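## Task

r1 begins in the lab and r2 in the reception; the connecting door is locked but a service window is open. Get all three sample tubes from the reception fully seated in the green rack on the lab bench, with the rack still on that bench at the end. A tube touching the floor is a failure, and so is a robot that topples or is left leaning. Release everything and back away at the end; anything that stays put only because a robot holds it does not count.

## Robot and tools

Robots: r1 and r2 are identical Hello Robot Stretch 3 units. Each has a two-wheel differential base (0.33 m long, 0.34 m wide, passive omni wheel at the back), a lift on a vertical mast, and one telescoping arm pointing out of the robot's RIGHT side. The base cannot drive sideways; to move the gripper forward or back you drive the base. Spinning in place pivots about the point between the drive wheels, 0.05 m behind the front edge; with arm retracted and wrist folded the swept radius is 0.28 m, larger if the wrist is unfolded.

Frames: the base frame has its origin on the floor between the drive wheels, x forward, y left, z up. hand_pose is reported in it, located where the closed fingertips meet; with all wrist joints at 0 its x axis is up, y points back along the arm toward the mast, z toward the rear. The odometry frame is the base frame at scene start. Every robot reports in its own frames, so relative positions of the two robots can only be judged from images, lidar_m, wrist_depth_mm and head_depth_mm.

execute_actions(actions, cameras): actions is a list holding one action object or nothing (empty just reports state and images). The action has an entry per robot, "r1" and/or "r2", each with optional "base", "joints", "contact_limits". base holds exactly one key: translate_m is a relative drive from the base's last reported position, metres, -1 to 1, positive forward; rotate_rad is a relative turn in place, radians, -3.2 to 3.2, positive counter-clockwise seen from above. joints holds absolute targets by name: lift_m 0 to 1.1 (arm height); arm_m 0 to 0.52 (extension); wrist_yaw_rad -1.345 to 4.42 (0 along the arm, positive toward the robot's front, 3.0 folded over the base); wrist_pitch_rad -1.57 to 0.451 (0 level, negative tips fingers down); wrist_roll_rad -2.911 to 2.911; gripper_m -0.089 to 0.179 (bigger is wider; actual fingertip gap is 0.007 less when nearly shut, 0.025 less when wide, zero under 0.007); head_pan_rad -3.953 to 1.73 (0 forward, positive left, -1.57 along the arm); head_tilt_rad -1.53 to 0.419 (negative looks down). Done tolerances: ±0.004 for lift, arm and gripper, ±0.02 rad for yaw, roll and head, ±0.05 for pitch. contact_limits takes only arm_m: a motor effort percentage (1 to 100) at which arm motion halts with contact_stop; lower is gentler but too low stops instantly; values over the maximum are clipped. All motions in one action begin together; an action runs at most 15 s. Omitted joints or robots may keep pushing toward earlier targets. Any unknown key or out-of-range number rejects the whole call. cameras lists names from r1_head_camera, r1_nav_camera, r1_wrist_camera, r2_head_camera, r2_nav_camera, r2_wrist_camera or "all"; null or omitted means all, [] none. Head and nav cameras turn with the head; the wrist camera rides on the gripper.

wait(seconds 0 to 10) commands nothing and returns state and images. zoom_image(camera, region [x0,y0,x1,y1] pixels from top-left, at most 504x504) enlarges part of that camera's latest full image. finished_scene(scene) ends the current scene, given its number, irreversibly, and reports success plus the next task.

Results: base_status and joint_status tell how each motion ended: done (for the base, wheels turned the commanded amount even if slipping), off_target (stopped short and may still push), contact_stop, time_out, torque_fault (target dropped). Arm and lift halt and go slack when pushing firmly on something; a slack lift can sink under load or be pushed up by closing fingers on a surface. Base, wrist and head never auto-stop. A wrist servo overloaded for seconds switches off for 10 s. on_its_own covers uncommanded joints; its "held at" is a target, not a position. motor_effort is percent of max, positive toward larger values, bracketed number is the action's peak; readings have fixed biases and noise. Positive wheel effort pushes forward. base_odometry counts wheel rotation, heading -3.142 to 3.142; turned_by_wheels and turned_by_imu give turning since the last result; base_tilt in degrees, forward/right positive, biased up to about 4. lidar_m: 12 distances in metres, 30-degree sectors starting straight ahead and going counter-clockwise (4th left, 7th behind, 10th right), scanning a plane 0.17 m up, range 0.15 to 12, "-" for nothing; it misses glass and low objects, sees the other robot, and its own parts may mask sectors 5, 6, 9, 10 when the lift is low. wrist_depth_mm (45 to 1000) and head_depth_mm (280 to 4000, image sideways) are 7x7 grids of median depth, top-left first. Camera calibrations (K, distortion, T_world_to_cam mapping the carrying robot's base frame to the camera) are approximate.

Speed: full base speed (0.30 m/s, 1.9 rad/s) only when lift_m < 0.30, arm_m < 0.03, wrist_yaw_rad > 2.54; otherwise 0.10 m/s and 0.63 rad/s. Two robots given the same drive may differ by up to 2.5 cm per metre.

Gripping: close to below the object's width; release by opening at least 0.02 beyond the touch value. Neither reading nor status proves a grasp; check images. Over-squeezing triggers a force reduction that may let things slip.

Avoid: robot-to-robot contact (a hard press fails the run; once bases touch, any further drive presses hard); folding/unfolding the wrist except with lift 0.32 to 0.95, pitch -0.4, roll near 0 (after folding, lift may go to 0.25); yaw below -0.4 unless pitch is -0.5 or lower; arm pushes on rigid things with the gripper above about 0.45 m, repeated pushes after a contact_stop, driving while gripping or hooking something fixed, and snagging furniture, all of which can tip the robot. If tilted, reverse the last move in small steps, free the gripper, and lower lift to about 0.2. Never drop tubes; loose objects may occasionally get nudged. The simulation runs during thinking while robots hold their last command.

Each tool is called after "Call:" as a command line: name --argument value for each argument, lists and objects as JSON in quotes; but a table of rows of numbers goes row by row, as --pt "numbers of a row", without its own name.

## Session

Call:
execute_actions --actions '[]'

Scene clock: 0.00 s.
r1.base_odometry: x=+0.000 y=+0.000 heading=+0.000 (m, m, rad; r1's odometry frame)
r1.turned_by_wheels: +0.000 (rad since the last result)
r1.turned_by_imu: +0.000 (rad since the last result)
r1.base_tilt: forward=+0.0 right=-1.5 (deg)
r1.lidar_m: 1.77 1.99 1.19 1.03 1.03 1.14 1.01 1.01 1.19 2.15 2.28 1.19
r1.head_depth_mm: 1892 2915 - - - 1229 1904 / 1911 2884 - - - 1310 1817 / 1889 2895 3853 3881 3904 2405 1811 / 1900 2915 3720 3710 3766 2864 1974 / 1896 2922 3633 3681 3659 2872 1973 / 1905 2933 3501 3555 3613 2828 1959 / 1884 2940 3431 3472 3506 2839 1988
r1.base_status: not commanded
r1.joint_positions: lift_m=+0.373 arm_m=+0.001 wrist_yaw_rad=+3.084 wrist_pitch_rad=-0.339 wrist_roll_rad=+0.012 gripper_m=+0.037 head_pan_rad=+0.013 head_tilt_rad=-0.002
r1.joint_status: not commanded
r1.motor_effort: left_wheel=+0 right_wheel=+1 lift_m=+34 arm_m=-1 wrist_yaw_rad=+0 wrist_pitch_rad=+6 wrist_roll_rad=+0 gripper_m=+0 head_pan_rad=+1 head_tilt_rad=+0 (%)
r1.hand_pose: x=-0.0078 y=+0.0873 z=+0.4040 quat_wxyz=(+0.140, +0.704, +0.099, +0.689) (m; r1's base frame)
r1.wrist_depth_mm: 870 902 - - - - - / 917 - - - - - - / 993 - - - - - - / 892 939 - - - - - / 746 762 - 791 840 848 852 / 634 653 - 664 706 683 703 / 538 543 539 571 565 588 591
r2.base_odometry: x=+0.000 y=+0.000 heading=+0.000 (m, m, rad; r2's odometry frame)
r2.turned_by_wheels: +0.000 (rad since the last result)
r2.turned_by_imu: +0.000 (rad since the last result)
r2.base_tilt: forward=-0.1 right=-2.3 (deg)
r2.lidar_m: 2.73 1.46 1.24 1.22 1.22 1.02 1.04 1.18 1.95 1.55 1.00 2.19
r2.head_depth_mm: 2079 3046 3106 3073 3157 3125 2149 / 2036 3080 3162 3179 3186 3104 2152 / 2056 3167 3257 3284 3279 3119 2165 / 2049 3177 3308 3278 3297 3156 2139 / 2050 3193 3322 3439 3410 3162 2152 / 2041 2860 3046 2978 2981 2870 2173 / 2040 2450 2382 2399 2402 2408 2168
r2.base_status: not commanded
r2.joint_positions: lift_m=+0.526 arm_m=-0.001 wrist_yaw_rad=+2.831 wrist_pitch_rad=-0.377 wrist_roll_rad=-0.002 gripper_m=+0.037 head_pan_rad=+0.007 head_tilt_rad=-0.013
r2.joint_status: not commanded
r2.motor_effort: left_wheel=+0 right_wheel=+0 lift_m=+29 arm_m=-1 wrist_yaw_rad=+1 wrist_pitch_rad=+4 wrist_roll_rad=+1 gripper_m=+0 head_pan_rad=+0 head_tilt_rad=+2 (%)
r2.hand_pose: x=+0.0488 y=+0.0748 z=+0.5478 quat_wxyz=(+0.239, +0.706, +0.024, +0.667) (m; r2's base frame)
r2.wrist_depth_mm: - - - - - - - / - - - - - - - / - - - - - - - / - - - - - - - / 926 928 - 950 - 952 960 / 774 - 785 816 - 810 815 / 683 - 682 701 704 700 698
pictures: r1_head_camera (sideways: a quarter turn clockwise sets it upright), r1_nav_camera (sideways: a quarter turn counterclockwise sets it upright), r1_wrist_camera, r2_head_camera (sideways: a quarter turn clockwise sets it upright), r2_nav_camera (sideways: a quarter turn counterclockwise sets it upright), r2_wrist_camera
Images, in order (width x height): r1_head_camera 896x504, r1_nav_camera 672x504, r1_wrist_camera 644x364, r2_head_camera 896x504, r2_nav_camera 672x504, r2_wrist_camera 644x364.

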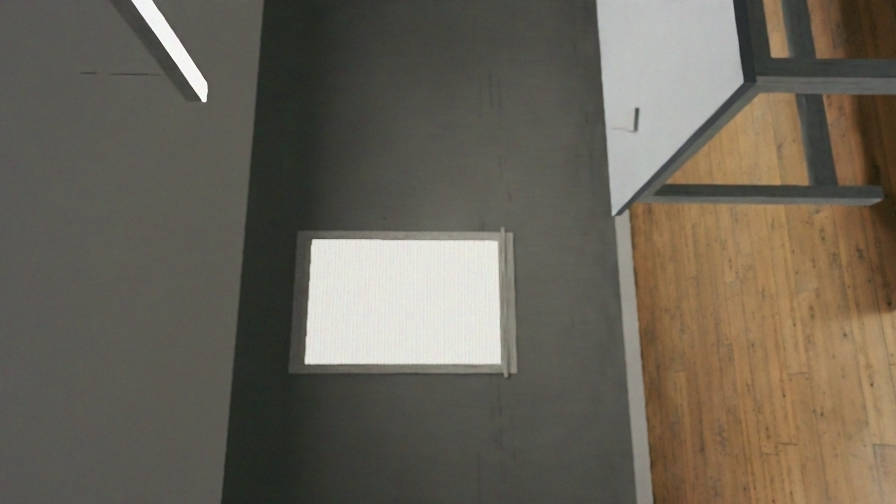

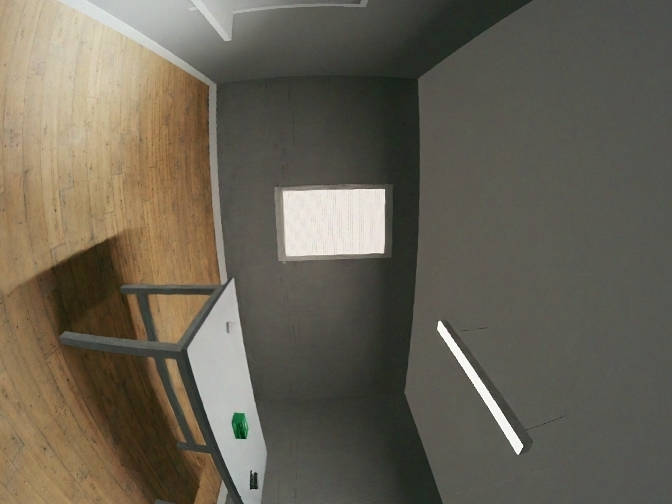

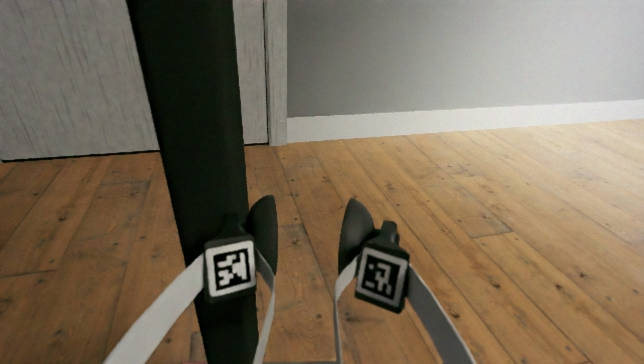

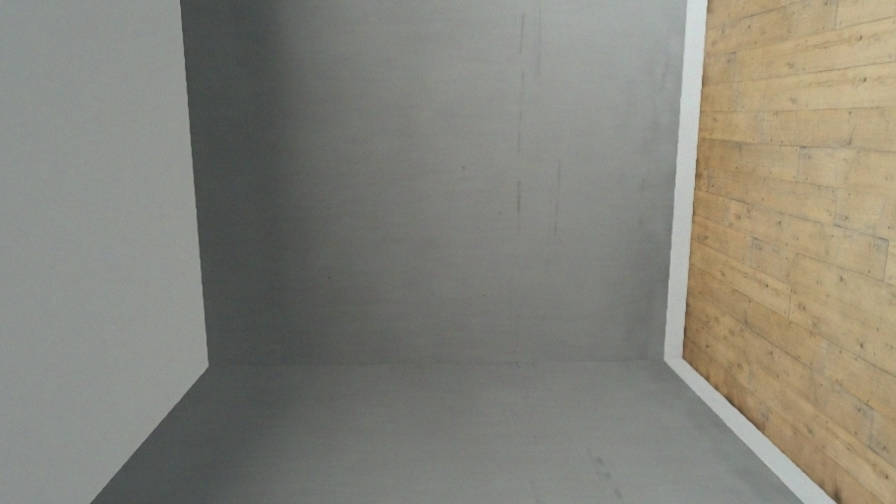

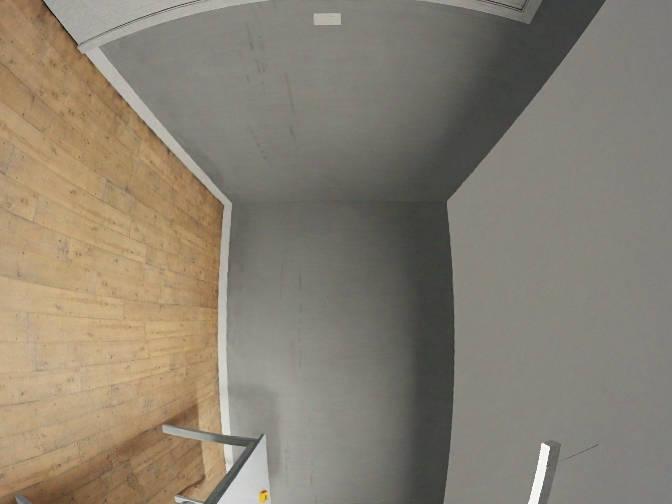

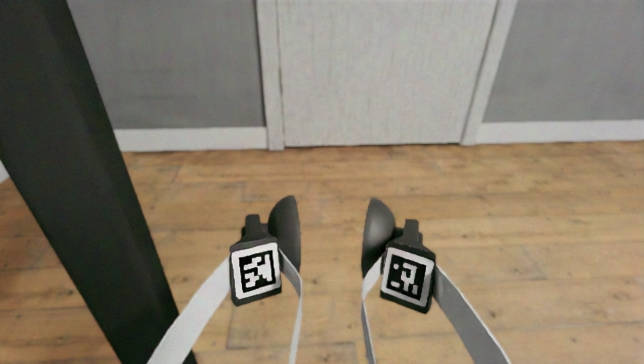

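Call:
execute_actions --actions '[{"r1":{"joints":{"head_pan_rad":-0.55,"head_tilt_rad":-0.4}},"r2":{"joints":{"head_pan_rad":-1.1,"head_tilt_rad":-0.4}}}]' --cameras '["r1_head_camera","r1_nav_camera","r2_head_camera","r2_nav_camera"]'

Call:
execute_actions --actions '[{"r1":{"joints":{"head_pan_rad":0.85,"head_tilt_rad":-0.4}},"r2":{"joints":{"head_pan_rad":-2.2,"head_tilt_rad":-0.4}}}]' --cameras '["r1_head_camera","r1_nav_camera","r2_head_camera","r2_nav_camera"]'

Scene clock: 8.67 s.
r1.base_odometry: x=+0.000 y=+0.000 heading=+0.000 (m, m, rad; r1's odometry frame)
r1.turned_by_wheels: +0.000 (rad since the last result)
r1.turned_by_imu: -0.001 (rad since the last result)
r1.base_tilt: forward=+0.0 right=-1.5 (deg)
r1.lidar_m: 1.77 1.99 1.19 1.03 1.03 1.14 1.01 1.01 1.19 2.15 2.27 1.19
r1.head_depth_mm: 2934 3136 3307 3101 2137 1643 1327 / 3134 3390 3462 2896 2127 1626 1323 / 3463 3654 2366 2879 2124 1619 1322 / 3853 - 2352 2590 2123 1613 1317 / - - - 1580 2102 1628 1315 / 3700 - - 1365 1944 1541 1311 / 3463 3638 3781 1571 2014 1614 1305
r1.base_status: not commanded
r1.joint_positions: lift_m=+0.373 arm_m=+0.001 wrist_yaw_rad=+3.084 wrist_pitch_rad=-0.339 wrist_roll_rad=+0.012 gripper_m=+0.037 head_pan_rad=-0.543 head_tilt_rad=-0.395
r1.joint_status: all done
r1.motor_effort: left_wheel=+0(0) right_wheel=+1(1) lift_m=+34(35) arm_m=-1(1) wrist_yaw_rad=+0(0) wrist_pitch_rad=+6(6) wrist_roll_rad=+0(0) gripper_m=-1(0) head_pan_rad=-2(28) head_tilt_rad=-3(22) (%)
r1.hand_pose: x=-0.0078 y=+0.0873 z=+0.4040 quat_wxyz=(+0.140, +0.704, +0.099, +0.689) (m; r1's base frame)
r1.wrist_depth_mm: 906 908 966 - - - - / 906 953 - - - - - / 978 - - - - - - / 919 957 - - - - - / 745 748 - 811 827 841 855 / 631 646 - 661 705 706 699 / 548 564 546 567 571 599 603
r2.base_odometry: x=+0.000 y=+0.000 heading=+0.000 (m, m, rad; r2's odometry frame)
r2.turned_by_wheels: +0.000 (rad since the last result)
r2.turned_by_imu: +0.001 (rad since the last result)
r2.base_tilt: forward=-0.1 right=-2.3 (deg)
r2.lidar_m: 2.73 1.46 1.24 1.22 1.22 1.02 1.04 1.18 1.95 1.56 1.00 2.19
r2.head_depth_mm: 3185 3300 3538 3248 2250 1713 1390 / 3387 3577 3868 1626 2001 1719 1399 / 3567 3762 - 1340 2061 1721 1399 / 3842 - - 1338 1184 1623 1362 / - - - 1337 2162 1727 1400 / 3734 3849 3941 1426 2249 1720 1404 / 3348 3586 3485 1681 2245 1725 1388
r2.base_status: not commanded
r2.joint_positions: lift_m=+0.526 arm_m=-0.001 wrist_yaw_rad=+2.831 wrist_pitch_rad=-0.377 wrist_roll_rad=-0.002 gripper_m=+0.037 head_pan_rad=-1.093 head_tilt_rad=-0.395
r2.joint_status: all done
r2.motor_effort: left_wheel=+0(0) right_wheel=+0(0) lift_m=+29(30) arm_m=-1(0) wrist_yaw_rad=+0(1) wrist_pitch_rad=+4(4) wrist_roll_rad=+1(1) gripper_m=+1(0) head_pan_rad=-4(40) head_tilt_rad=-2(25) (%)
r2.hand_pose: x=+0.0488 y=+0.0748 z=+0.5478 quat_wxyz=(+0.239, +0.706, +0.024, +0.667) (m; r2's base frame)
r2.wrist_depth_mm: - - - - - - - / - - - - - - - / - - - - - - - / - - - - - - - / 949 946 - 941 - 959 960 / 776 - 784 792 - 815 807 / 682 - 684 698 695 691 712
pictures: r1_head_camera (sideways: a quarter turn clockwise sets it upright), r1_nav_camera (sideways: a quarter turn counterclockwise sets it upright), r2_head_camera (sideways: a quarter turn clockwise sets it upright), r2_nav_camera (sideways: a quarter turn counterclockwise sets it upright)
camera_calibration (this result's frames):
r1_head_camera: T_world_to_cam=[[-0.364361, 0.233793, -0.901433, 1.20407], [0.54827, 0.836288, -0.00471437, 0.00498034], [0.752756, -0.495947, -0.432892, 0.520177], [0, 0, 0, 1]] pos_world=[0.0444192, -0.0276883, 1.31059]
r1_nav_camera: T_world_to_cam=[[0.275517, -0.198052, 0.940673, -1.17994], [-0.555189, -0.83163, -0.0124821, 0.0693018], [0.784764, -0.518812, -0.339085, 0.39662], [0, 0, 0, 1]] pos_world=[0.0523158, 0.0297161, 1.24529]
r2_head_camera: T_world_to_cam=[[-0.163756, 0.370442, -0.914307, 1.21261], [0.894912, 0.445779, 0.0203304, -0.0266057], [0.41511, -0.814895, -0.404512, 0.47512], [0, 0, 0, 1]] pos_world=[0.0251551, -0.0501694, 1.30143]
r2_nav_camera: T_world_to_cam=[[0.157327, -0.350377, 0.923301, -1.16152], [-0.894335, -0.447064, -0.0172623, 0.0798213], [0.418823, -0.823024, -0.38369, 0.452656], [0, 0, 0, 1]] pos_world=[0.0645419, 0.00126321, 1.24749]
Images, in order (width x height): r1_head_camera 896x504, r1_nav_camera 672x504, r2_head_camera 896x504, r2_nav_camera 672x504.

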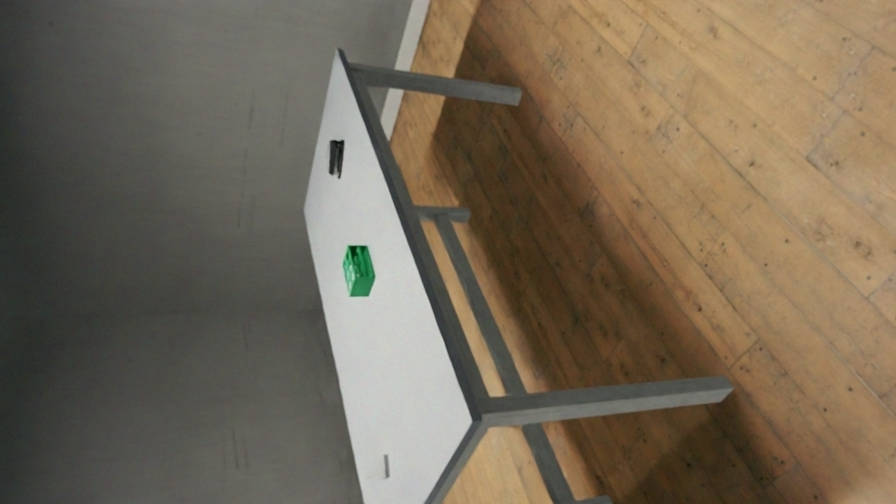

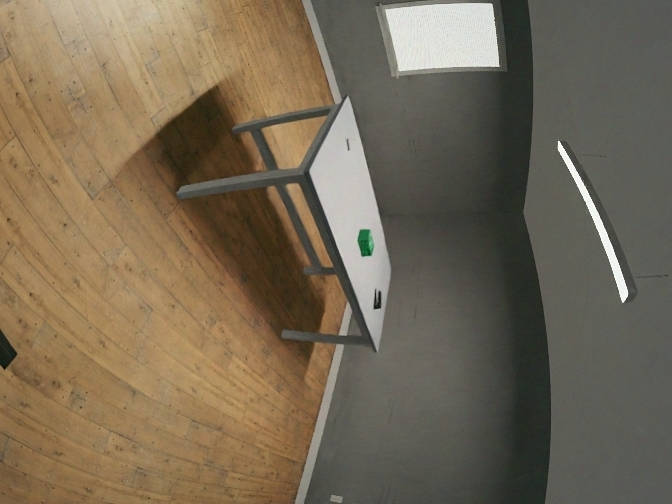

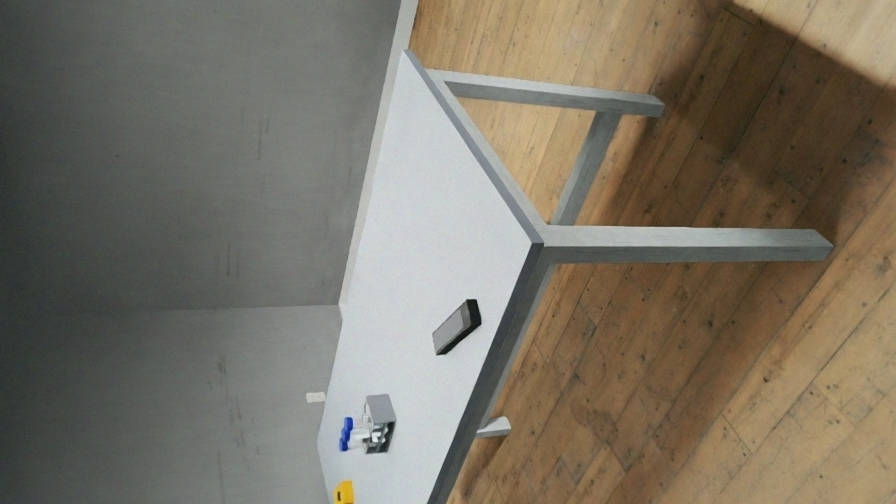

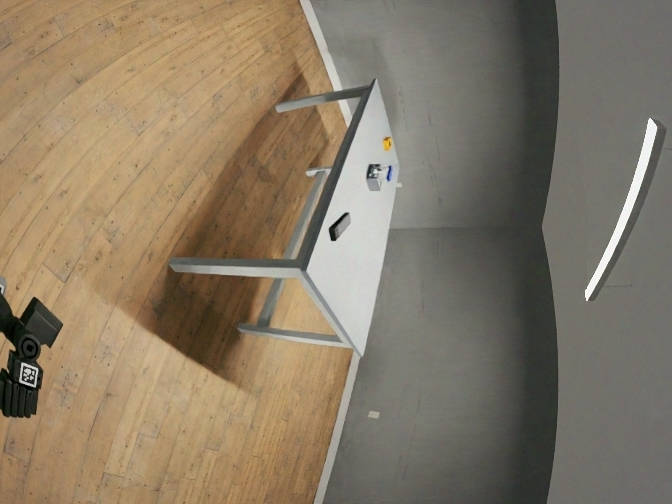

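Scene clock: 9.93 s.
r1.base_odometry: x=+0.000 y=+0.000 heading=+0.000 (m, m, rad; r1's odometry frame)
r1.turned_by_wheels: +0.000 (rad since the last result)
r1.turned_by_imu: +0.000 (rad since the last result)
r1.base_tilt: forward=-0.2 right=-1.5 (deg)
r1.lidar_m: 1.77 1.99 1.19 1.02 1.03 1.14 1.01 1.01 1.19 2.14 2.27 1.19
r1.head_depth_mm: 2913 3242 3538 3093 2157 1630 1327 / 2283 2562 2936 3021 2140 1638 1325 / 1874 2051 2221 2566 2118 1615 1327 / 1638 - 2097 2047 2067 1614 1320 / 1494 - - 1615 1861 1614 1316 / - - 1874 1468 1608 1587 1320 / 1092 1154 1220 1295 1394 1464 1306
r1.base_status: not commanded
r1.joint_positions: lift_m=+0.373 arm_m=+0.001 wrist_yaw_rad=+3.084 wrist_pitch_rad=-0.339 wrist_roll_rad=+0.012 gripper_m=+0.037 head_pan_rad=+0.843 head_tilt_rad=-0.395
r1.joint_status: all done
r1.motor_effort: left_wheel=+0(1) right_wheel=+1(1) lift_m=+34(34) arm_m=+0(0) wrist_yaw_rad=-1(1) wrist_pitch_rad=+6(6) wrist_roll_rad=+0(0) gripper_m=+1(1) head_pan_rad=+1(32) head_tilt_rad=-1(3) (%)
r1.hand_pose: x=-0.0078 y=+0.0873 z=+0.4040 quat_wxyz=(+0.140, +0.704, +0.099, +0.689) (m; r1's base frame)
r1.wrist_depth_mm: 878 925 973 - - - - / 906 966 - - - - - / - - - - - - - / 913 935 - 998 - - - / 748 776 - 801 812 855 826 / 636 642 - 656 714 684 695 / 548 553 539 559 573 581 597
r2.base_odometry: x=+0.000 y=+0.000 heading=+0.000 (m, m, rad; r2's odometry frame)
r2.turned_by_wheels: +0.000 (rad since the last result)
r2.turned_by_imu: +0.000 (rad since the last result)
r2.base_tilt: forward=+0.0 right=-2.3 (deg)
r2.lidar_m: 2.74 1.45 1.24 1.22 1.22 1.02 1.05 1.18 1.95 1.56 1.00 2.18
r2.head_depth_mm: 3868 - - 1353 1609 1600 1399 / 1680 3978 1978 1654 1896 1742 1388 / 1729 1903 1956 2126 2138 1728 1401 / 2158 2290 2488 2651 2256 1715 1399 / 2670 2969 3301 3191 2260 1736 1387 / 3048 3273 3536 3241 2264 1732 1399 / 2975 3185 3399 3252 2233 1741 1404
r2.base_status: not commanded
r2.joint_positions: lift_m=+0.526 arm_m=-0.001 wrist_yaw_rad=+2.831 wrist_pitch_rad=-0.377 wrist_roll_rad=-0.002 gripper_m=+0.037 head_pan_rad=-2.193 head_tilt_rad=-0.395
r2.joint_status: all done
r2.motor_effort: left_wheel=+0(0) right_wheel=+1(1) lift_m=+29(30) arm_m=-1(0) wrist_yaw_rad=+0(0) wrist_pitch_rad=+4(4) wrist_roll_rad=+1(1) gripper_m=+1(0) head_pan_rad=-4(40) head_tilt_rad=-2(2) (%)
r2.hand_pose: x=+0.0488 y=+0.0748 z=+0.5478 quat_wxyz=(+0.239, +0.706, +0.024, +0.667) (m; r2's base frame)
r2.wrist_depth_mm: - - - - - - - / - - - - - - - / - - - - - - - / - - - - - - - / 913 949 - 951 - 964 969 / 796 - 783 802 - 807 794 / 680 - 691 689 698 693 691
pictures: r1_head_camera (sideways: a quarter turn clockwise sets it upright), r1_nav_camera (sideways: a quarter turn counterclockwise sets it upright), r2_head_camera (sideways: a quarter turn clockwise sets it upright), r2_nav_camera (sideways: a quarter turn counterclockwise sets it upright)
camera_calibration (this result's frames):
r1_head_camera: T_world_to_cam=[[-0.297032, -0.315198, -0.901345, 1.20354], [-0.720985, 0.692934, -0.00472204, 0.0127328], [0.626061, 0.648454, -0.433077, 0.52119], [0, 0, 0, 1]] pos_world=[0.0403742, 0.0325645, 1.31058]
r1_nav_camera: T_world_to_cam=[[0.245542, 0.234464, 0.940604, -1.17967], [0.71513, -0.69888, -0.0124727, 0.0615407], [0.654445, 0.675717, -0.339277, 0.397665], [0, 0, 0, 1]] pos_world=[-0.0146022, 0.0508901, 1.24528]
r2_head_camera: T_world_to_cam=[[0.256012, 0.314177, -0.914194, 1.2099], [0.803203, -0.595358, 0.0203259, -0.0260405], [-0.537887, -0.739487, -0.404767, 0.481265], [0, 0, 0, 1]] pos_world=[-0.0299682, -0.0397384, 1.30142]
r2_nav_camera: T_world_to_cam=[[-0.241048, -0.299348, 0.923194, -1.15895], [-0.804088, 0.59426, -0.0172583, 0.0792655], [-0.543451, -0.746489, -0.383947, 0.458861], [0, 0, 0, 1]] pos_world=[0.0337433, -0.0514987, 1.24748]
Images, in order (width x height): r1_head_camera 896x504, r1_nav_camera 672x504, r2_head_camera 896x504, r2_nav_camera 672x504.

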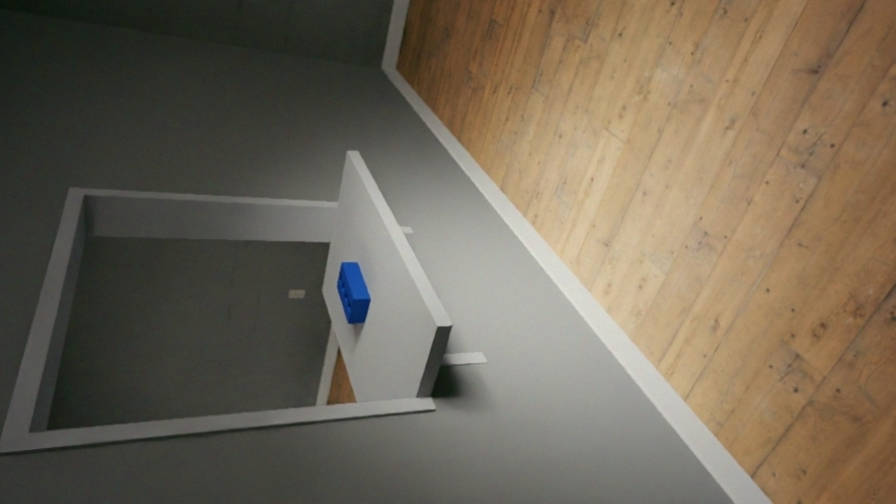

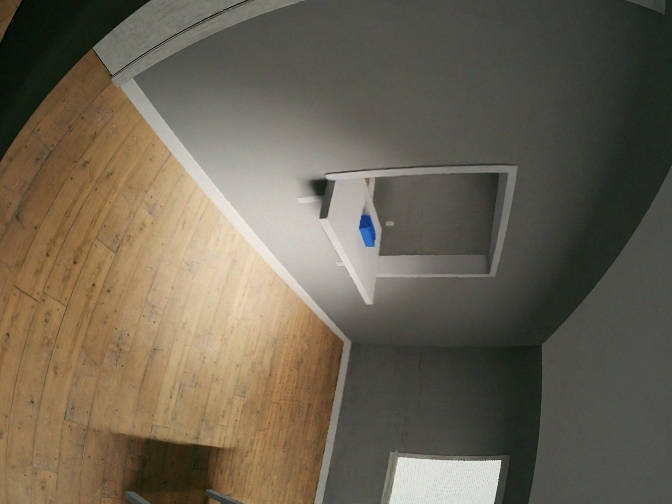

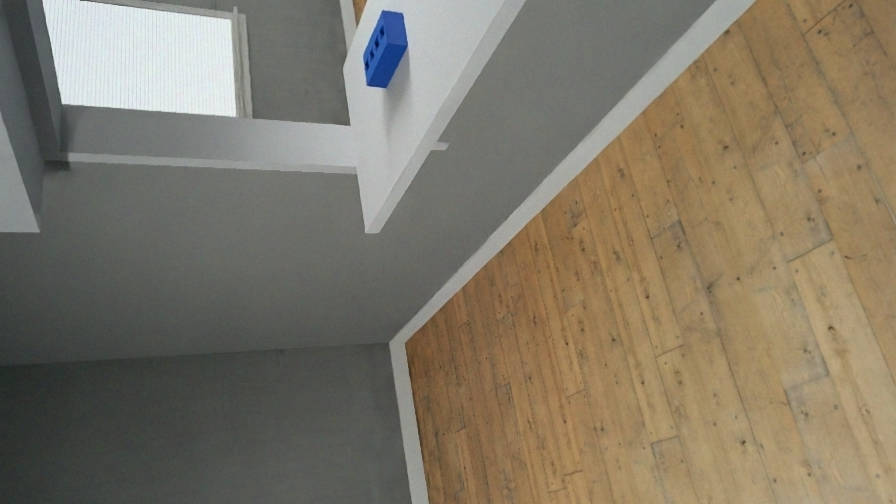

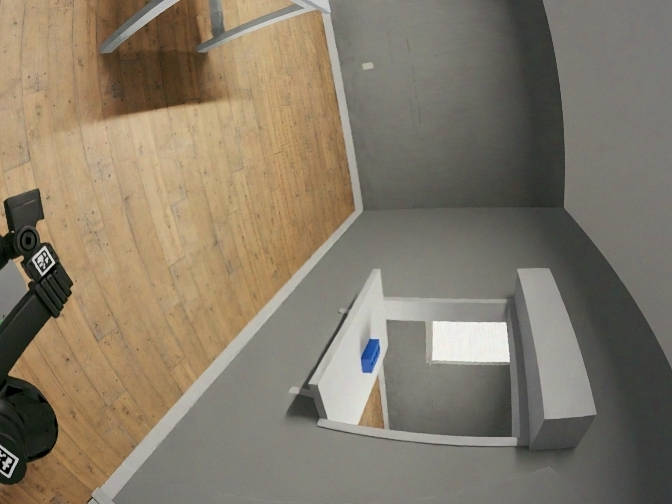

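Call:
execute_actions --actions '[{"r1":{"base":{"rotate_rad":2.26},"joints":{"lift_m":0.27,"head_pan_rad":-1.57,"head_tilt_rad":-0.7}},"r2":{"base":{"rotate_rad":-0.456},"joints":{"lift_m":0.27,"wrist_yaw_rad":3.0,"head_pan_rad":-1.57,"head_tilt_rad":-0.7}}}]' --cameras '[]'

Call:
execute_actions --actions '[{"r1":{"base":{"translate_m":-0.9}},"r2":{"base":{"translate_m":1.0}}}]' --cameras '["r1_nav_camera","r2_nav_camera"]'

Call:
execute_actions --actions '[{"r1":{"base":{"translate_m":-0.44}},"r2":{"base":{"translate_m":0.5}}}]' --cameras '["r1_nav_camera","r2_nav_camera"]'

Scene clock: 44.67 s.
r1.base_odometry: x=+0.000 y=+0.000 heading=+2.260 (m, m, rad; r1's odometry frame)
r1.turned_by_wheels: +2.260 (rad since the last result)
r1.turned_by_imu: +2.254 (rad since the last result)
r1.base_tilt: forward=-0.1 right=-1.6 (deg)
r1.lidar_m: 1.05 1.07 1.00 1.03 1.34 3.17 2.28 1.19 3.74 1.59 1.11 1.02
r1.head_depth_mm: 3077 3291 2511 1937 1576 1324 1139 / 3193 3352 2529 1942 1574 1324 1141 / 2672 3077 2509 1946 1558 1317 1136 / 2088 2366 2402 1927 1556 1313 1133 / 1855 1796 2151 1915 1563 1306 1133 / 3790 1466 1766 1838 1550 1303 1131 / - 1448 1496 1639 1543 1300 1127
r1.base_status: done
r1.joint_positions: lift_m=+0.270 arm_m=+0.001 wrist_yaw_rad=+3.084 wrist_pitch_rad=-0.340 wrist_roll_rad=+0.012 gripper_m=+0.037 head_pan_rad=-1.563 head_tilt_rad=-0.692
r1.joint_status: all done
r1.motor_effort: left_wheel=-2(9) right_wheel=+3(11) lift_m=+26(29) arm_m=-1(1) wrist_yaw_rad=-1(0) wrist_pitch_rad=+6(6) wrist_roll_rad=+0(0) gripper_m=+0(0) head_pan_rad=-3(30) head_tilt_rad=-4(21) (%)
r1.hand_pose: x=-0.0078 y=+0.0872 z=+0.3009 quat_wxyz=(+0.140, +0.704, +0.099, +0.689) (m; r1's base frame)
r1.wrist_depth_mm: - - - - 955 887 798 / - - - - - 939 843 / 944 994 - - - 976 907 / 750 761 - 810 828 838 873 / 593 602 - 640 662 659 671 / 502 525 - 531 558 549 569 / 447 - - - 453 466 471
r2.base_odometry: x=+0.000 y=+0.000 heading=-0.456 (m, m, rad; r2's odometry frame)
r2.turned_by_wheels: -0.456 (rad since the last result)
r2.turned_by_imu: -0.456 (rad since the last result)
r2.base_tilt: forward=-0.1 right=-2.2 (deg)
r2.lidar_m: 2.19 2.43 1.42 1.23 1.23 1.17 1.02 1.04 1.23 2.18 1.56 1.00
r2.head_depth_mm: 1679 1565 1869 1889 1614 1369 1180 / 1994 2137 2257 1982 1618 1361 1188 / 2523 2763 2575 1984 1605 1377 1189 / 3101 3375 2569 1980 1614 1357 1192 / 3100 3401 2564 1982 1612 1364 1174 / 3017 3217 2548 1982 1614 1378 1184 / 2973 3245 2558 1965 1612 1356 1183
r2.base_status: done
r2.joint_positions: lift_m=+0.271 arm_m=-0.001 wrist_yaw_rad=+2.999 wrist_pitch_rad=-0.378 wrist_roll_rad=-0.002 gripper_m=+0.037 head_pan_rad=-1.577 head_tilt_rad=-0.691
r2.joint_status: all done
r2.motor_effort: left_wheel=+2(5) right_wheel=-2(6) lift_m=+13(25) arm_m=-1(0) wrist_yaw_rad=+2(3) wrist_pitch_rad=+4(4) wrist_roll_rad=+1(1) gripper_m=-1(1) head_pan_rad=+3(36) head_tilt_rad=-3(21) (%)
r2.hand_pose: x=+0.0114 y=+0.0834 z=+0.2926 quat_wxyz=(+0.182, +0.701, +0.083, +0.684) (m; r2's base frame)
r2.wrist_depth_mm: 925 - - - - - - / - - - - - - - / 943 - 939 941 961 943 966 / 710 716 722 724 727 734 741 / 580 586 - 590 620 600 603 / 488 492 - 517 - 501 497 / 433 - - - 434 430 429
pictures: none
No camera images: the call's "cameras" was empty. Leave "cameras" out to get every camera's image.

Scene clock: 49.70 s.
r1.base_odometry: x=+0.572 y=-0.695 heading=+2.260 (m, m, rad; r1's odometry frame)
r1.turned_by_wheels: +0.000 (rad since the last result)
r1.turned_by_imu: -0.005 (rad since the last result)
r1.base_tilt: forward=-0.1 right=-1.4 (deg)
r1.lidar_m: 1.87 1.49 1.40 1.43 1.87 2.46 1.37 1.35 1.28 0.65 1.97 1.84
r1.head_depth_mm: 2720 3008 1048 798 1526 1324 1145 / 2850 3110 1044 818 1567 1318 1142 / 2962 3218 2506 842 1452 1290 1136 / 3121 3344 2517 1918 1561 1291 1133 / 3042 3214 2487 1914 1558 1309 1126 / 2636 2858 2471 1910 1547 1305 1123 / 2265 2450 2453 1896 1550 1294 1128
r1.base_status: done
r1.joint_positions: lift_m=+0.270 arm_m=+0.001 wrist_yaw_rad=+3.084 wrist_pitch_rad=-0.340 wrist_roll_rad=+0.012 gripper_m=+0.037 head_pan_rad=-1.563 head_tilt_rad=-0.692
r1.joint_status: not commanded
r1.motor_effort: left_wheel=-2(11) right_wheel=+3(6) lift_m=+28(27) arm_m=-1(1) wrist_yaw_rad=-1(1) wrist_pitch_rad=+6(6) wrist_roll_rad=+0(0) gripper_m=+1(1) head_pan_rad=-3(3) head_tilt_rad=-4(3) (%)
r1.hand_pose: x=-0.0078 y=+0.0872 z=+0.3009 quat_wxyz=(+0.140, +0.704, +0.099, +0.689) (m; r1's base frame)
r1.wrist_depth_mm: - - - - - - - / - - - - - - - / 943 992 - - - - - / 739 746 - 800 818 834 891 / 601 599 - 637 666 664 687 / 505 519 - 534 551 553 557 / 447 - - - 457 470 473
r2.base_odometry: x=+0.898 y=-0.440 heading=-0.456 (m, m, rad; r2's odometry frame)
r2.turned_by_wheels: +0.000 (rad since the last result)
r2.turned_by_imu: +0.003 (rad since the last result)
r2.base_tilt: forward=-0.1 right=-2.3 (deg)
r2.lidar_m: 1.20 2.31 1.70 1.49 1.49 1.73 2.01 2.02 0.63 0.68 1.20 1.22
r2.head_depth_mm: 3142 3308 2575 1990 1627 1364 1179 / 3117 3432 2555 804 958 1325 1179 / 3136 3292 1035 809 1571 1296 1184 / 2964 3232 1039 776 1535 1361 1177 / 2883 3243 1035 771 1505 1363 1174 / 2767 3093 1034 799 1491 1370 1184 / 2741 3133 1042 806 713 1358 1181
r2.base_status: done
r2.joint_positions: lift_m=+0.271 arm_m=-0.001 wrist_yaw_rad=+2.999 wrist_pitch_rad=-0.378 wrist_roll_rad=-0.002 gripper_m=+0.037 head_pan_rad=-1.577 head_tilt_rad=-0.691
r2.joint_status: not commanded
r2.motor_effort: left_wheel=+2(9) right_wheel=-3(5) lift_m=+13(13) arm_m=+0(0) wrist_yaw_rad=+1(2) wrist_pitch_rad=+4(4) wrist_roll_rad=+1(1) gripper_m=+0(1) head_pan_rad=+3(4) head_tilt_rad=-3(3) (%)
r2.hand_pose: x=+0.0113 y=+0.0834 z=+0.2925 quat_wxyz=(+0.182, +0.701, +0.083, +0.684) (m; r2's base frame)
r2.wrist_depth_mm: - - - - - - - / - - - - - - - / 914 - 944 949 965 976 962 / 698 713 727 728 737 726 738 / 578 577 - 580 614 592 601 / 489 491 - 512 - 501 497 / 437 - - - 428 433 433
pictures: r1_nav_camera (sideways: a quarter turn counterclockwise sets it upright), r2_nav_camera (sideways: a quarter turn counterclockwise sets it upright)
camera_calibration (this result's frames):
r1_nav_camera: T_world_to_cam=[[-0.0227141, -0.598943, 0.80047, -0.995252], [-0.999203, 0.0398806, 0.00148684, 0.0538222], [-0.0328138, -0.799798, -0.599371, 0.740289], [0, 0, 0, 1]] pos_world=[0.0554647, -0.00616329, 1.2403]
r2_nav_camera: T_world_to_cam=[[-0.0254148, -0.636436, 0.770911, -0.961679], [-0.999611, 0.0250447, -0.0122784, 0.0739692], [-0.0114928, -0.770923, -0.636825, 0.784637], [0, 0, 0, 1]] pos_world=[0.0585173, -0.00900526, 1.24195]
Images, in order (width x height): r1_nav_camera 672x504, r2_nav_camera 672x504.

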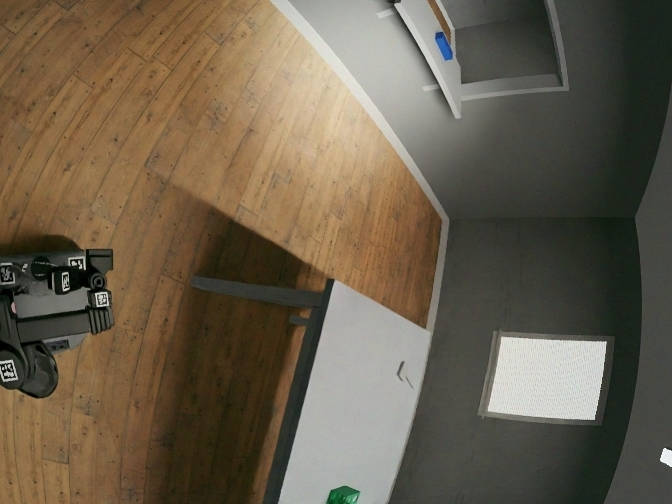

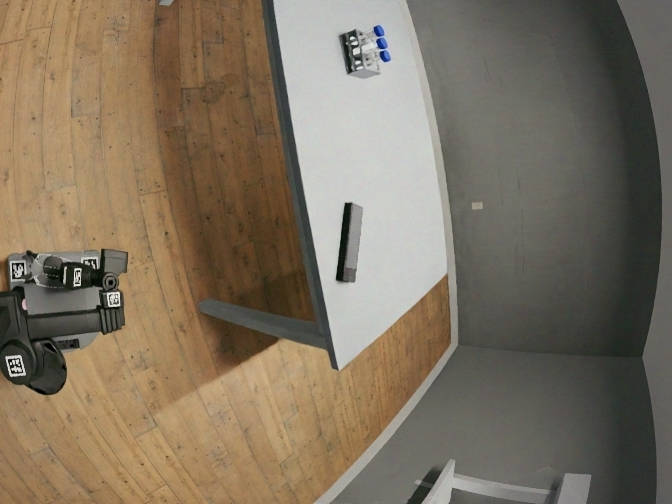

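Scene clock: 52.93 s.
r1.base_odometry: x=+0.852 y=-1.034 heading=+2.260 (m, m, rad; r1's odometry frame)
r1.turned_by_wheels: +0.000 (rad since the last result)
r1.turned_by_imu: -0.003 (rad since the last result)
r1.base_tilt: forward=-0.1 right=-1.5 (deg)
r1.lidar_m: 2.27 1.69 1.60 1.63 2.12 2.06 0.93 1.15 1.08 1.11 0.71 2.25
r1.head_depth_mm: 2583 2868 1051 762 650 1266 1144 / 2668 2999 1041 799 648 1317 1142 / 2779 3064 1036 793 663 1314 1138 / 2898 3207 1031 791 698 1309 1134 / 3060 3330 1026 788 1467 1305 1132 / 3089 3290 1024 788 1513 1279 1127 / 2741 2965 2455 810 1067 1269 1128
r1.base_status: done
r1.joint_positions: lift_m=+0.270 arm_m=+0.001 wrist_yaw_rad=+3.084 wrist_pitch_rad=-0.340 wrist_roll_rad=+0.012 gripper_m=+0.037 head_pan_rad=-1.563 head_tilt_rad=-0.692
r1.joint_status: not commanded
r1.motor_effort: left_wheel=-2(10) right_wheel=+3(6) lift_m=+26(27) arm_m=-1(1) wrist_yaw_rad=+0(1) wrist_pitch_rad=+6(6) wrist_roll_rad=+0(0) gripper_m=+0(0) head_pan_rad=-3(3) head_tilt_rad=-3(3) (%)
r1.hand_pose: x=-0.0078 y=+0.0872 z=+0.3009 quat_wxyz=(+0.140, +0.704, +0.099, +0.689) (m; r1's base frame)
r1.wrist_depth_mm: - - - - - - - / - - - - - - - / 973 - - - - - - / 733 759 - 806 818 842 854 / 601 607 - 638 659 657 685 / 499 520 - 527 565 542 555 / 451 - - - 456 472 477
r2.base_odometry: x=+1.347 y=-0.660 heading=-0.456 (m, m, rad; r2's odometry frame)
r2.turned_by_wheels: +0.000 (rad since the last result)
r2.turned_by_imu: +0.002 (rad since the last result)
r2.base_tilt: forward=-0.1 right=-2.3 (deg)
r2.lidar_m: 1.82 1.82 1.84 1.61 1.61 1.87 2.51 0.92 1.23 1.08 1.08 0.72
r2.head_depth_mm: 3066 3348 1038 806 716 1355 1181 / 3012 3243 1044 812 698 1366 1183 / 2936 3208 1042 803 676 1362 1183 / 2835 3169 1037 791 659 1372 1193 / 2757 3095 1041 764 660 1332 1185 / 2707 2993 1043 779 657 1301 1172 / 2679 2958 1036 803 658 1296 1188
r2.base_status: done
r2.joint_positions: lift_m=+0.271 arm_m=-0.001 wrist_yaw_rad=+2.999 wrist_pitch_rad=-0.378 wrist_roll_rad=-0.002 gripper_m=+0.037 head_pan_rad=-1.577 head_tilt_rad=-0.691
r2.joint_status: not commanded
r2.motor_effort: left_wheel=+2(8) right_wheel=-1(5) lift_m=+13(13) arm_m=-1(1) wrist_yaw_rad=+2(1) wrist_pitch_rad=+4(4) wrist_roll_rad=+1(1) gripper_m=+0(0) head_pan_rad=+3(3) head_tilt_rad=-4(3) (%)
r2.hand_pose: x=+0.0113 y=+0.0834 z=+0.2925 quat_wxyz=(+0.182, +0.701, +0.083, +0.684) (m; r2's base frame)
r2.wrist_depth_mm: - - - - - - - / - - - - - - - / 918 - 932 958 939 964 958 / 712 720 723 728 729 728 731 / 573 580 - 588 617 596 594 / 494 491 - 508 - 501 502 / 434 - - - 429 433 433
pictures: r1_nav_camera (sideways: a quarter turn counterclockwise sets it upright), r2_nav_camera (sideways: a quarter turn counterclockwise sets it upright)
camera_calibration (this result's frames):
r1_nav_camera: T_world_to_cam=[[-0.0227143, -0.598943, 0.80047, -0.995252], [-0.999203, 0.0398809, 0.00148684, 0.0538222], [-0.032814, -0.799798, -0.599371, 0.740289], [0, 0, 0, 1]] pos_world=[0.0554647, -0.00616331, 1.2403]
r2_nav_camera: T_world_to_cam=[[-0.0253959, -0.636436, 0.770911, -0.961679], [-0.999612, 0.025015, -0.0122784, 0.0739692], [-0.01147, -0.770923, -0.636825, 0.784636], [0, 0, 0, 1]] pos_world=[0.0585176, -0.00900371, 1.24195]
Images, in order (width x height): r1_nav_camera 672x504, r2_nav_camera 672x504.

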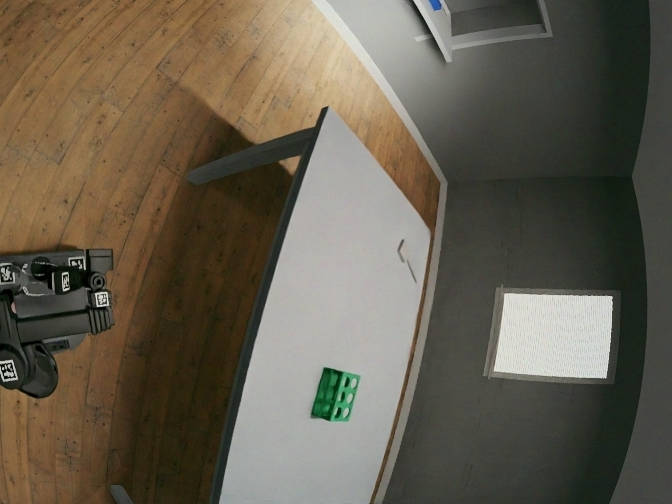

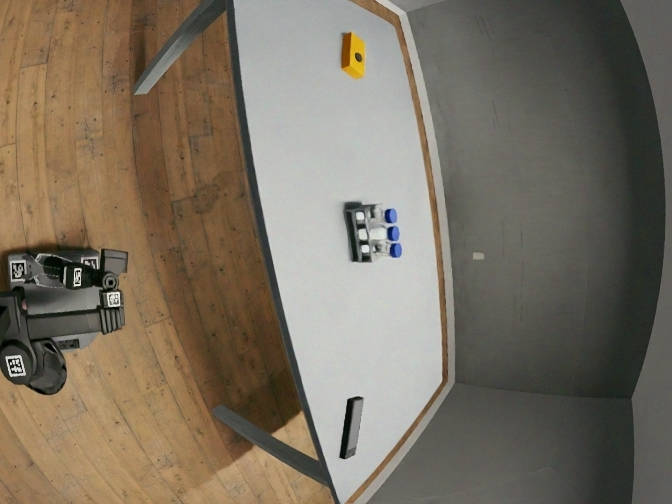

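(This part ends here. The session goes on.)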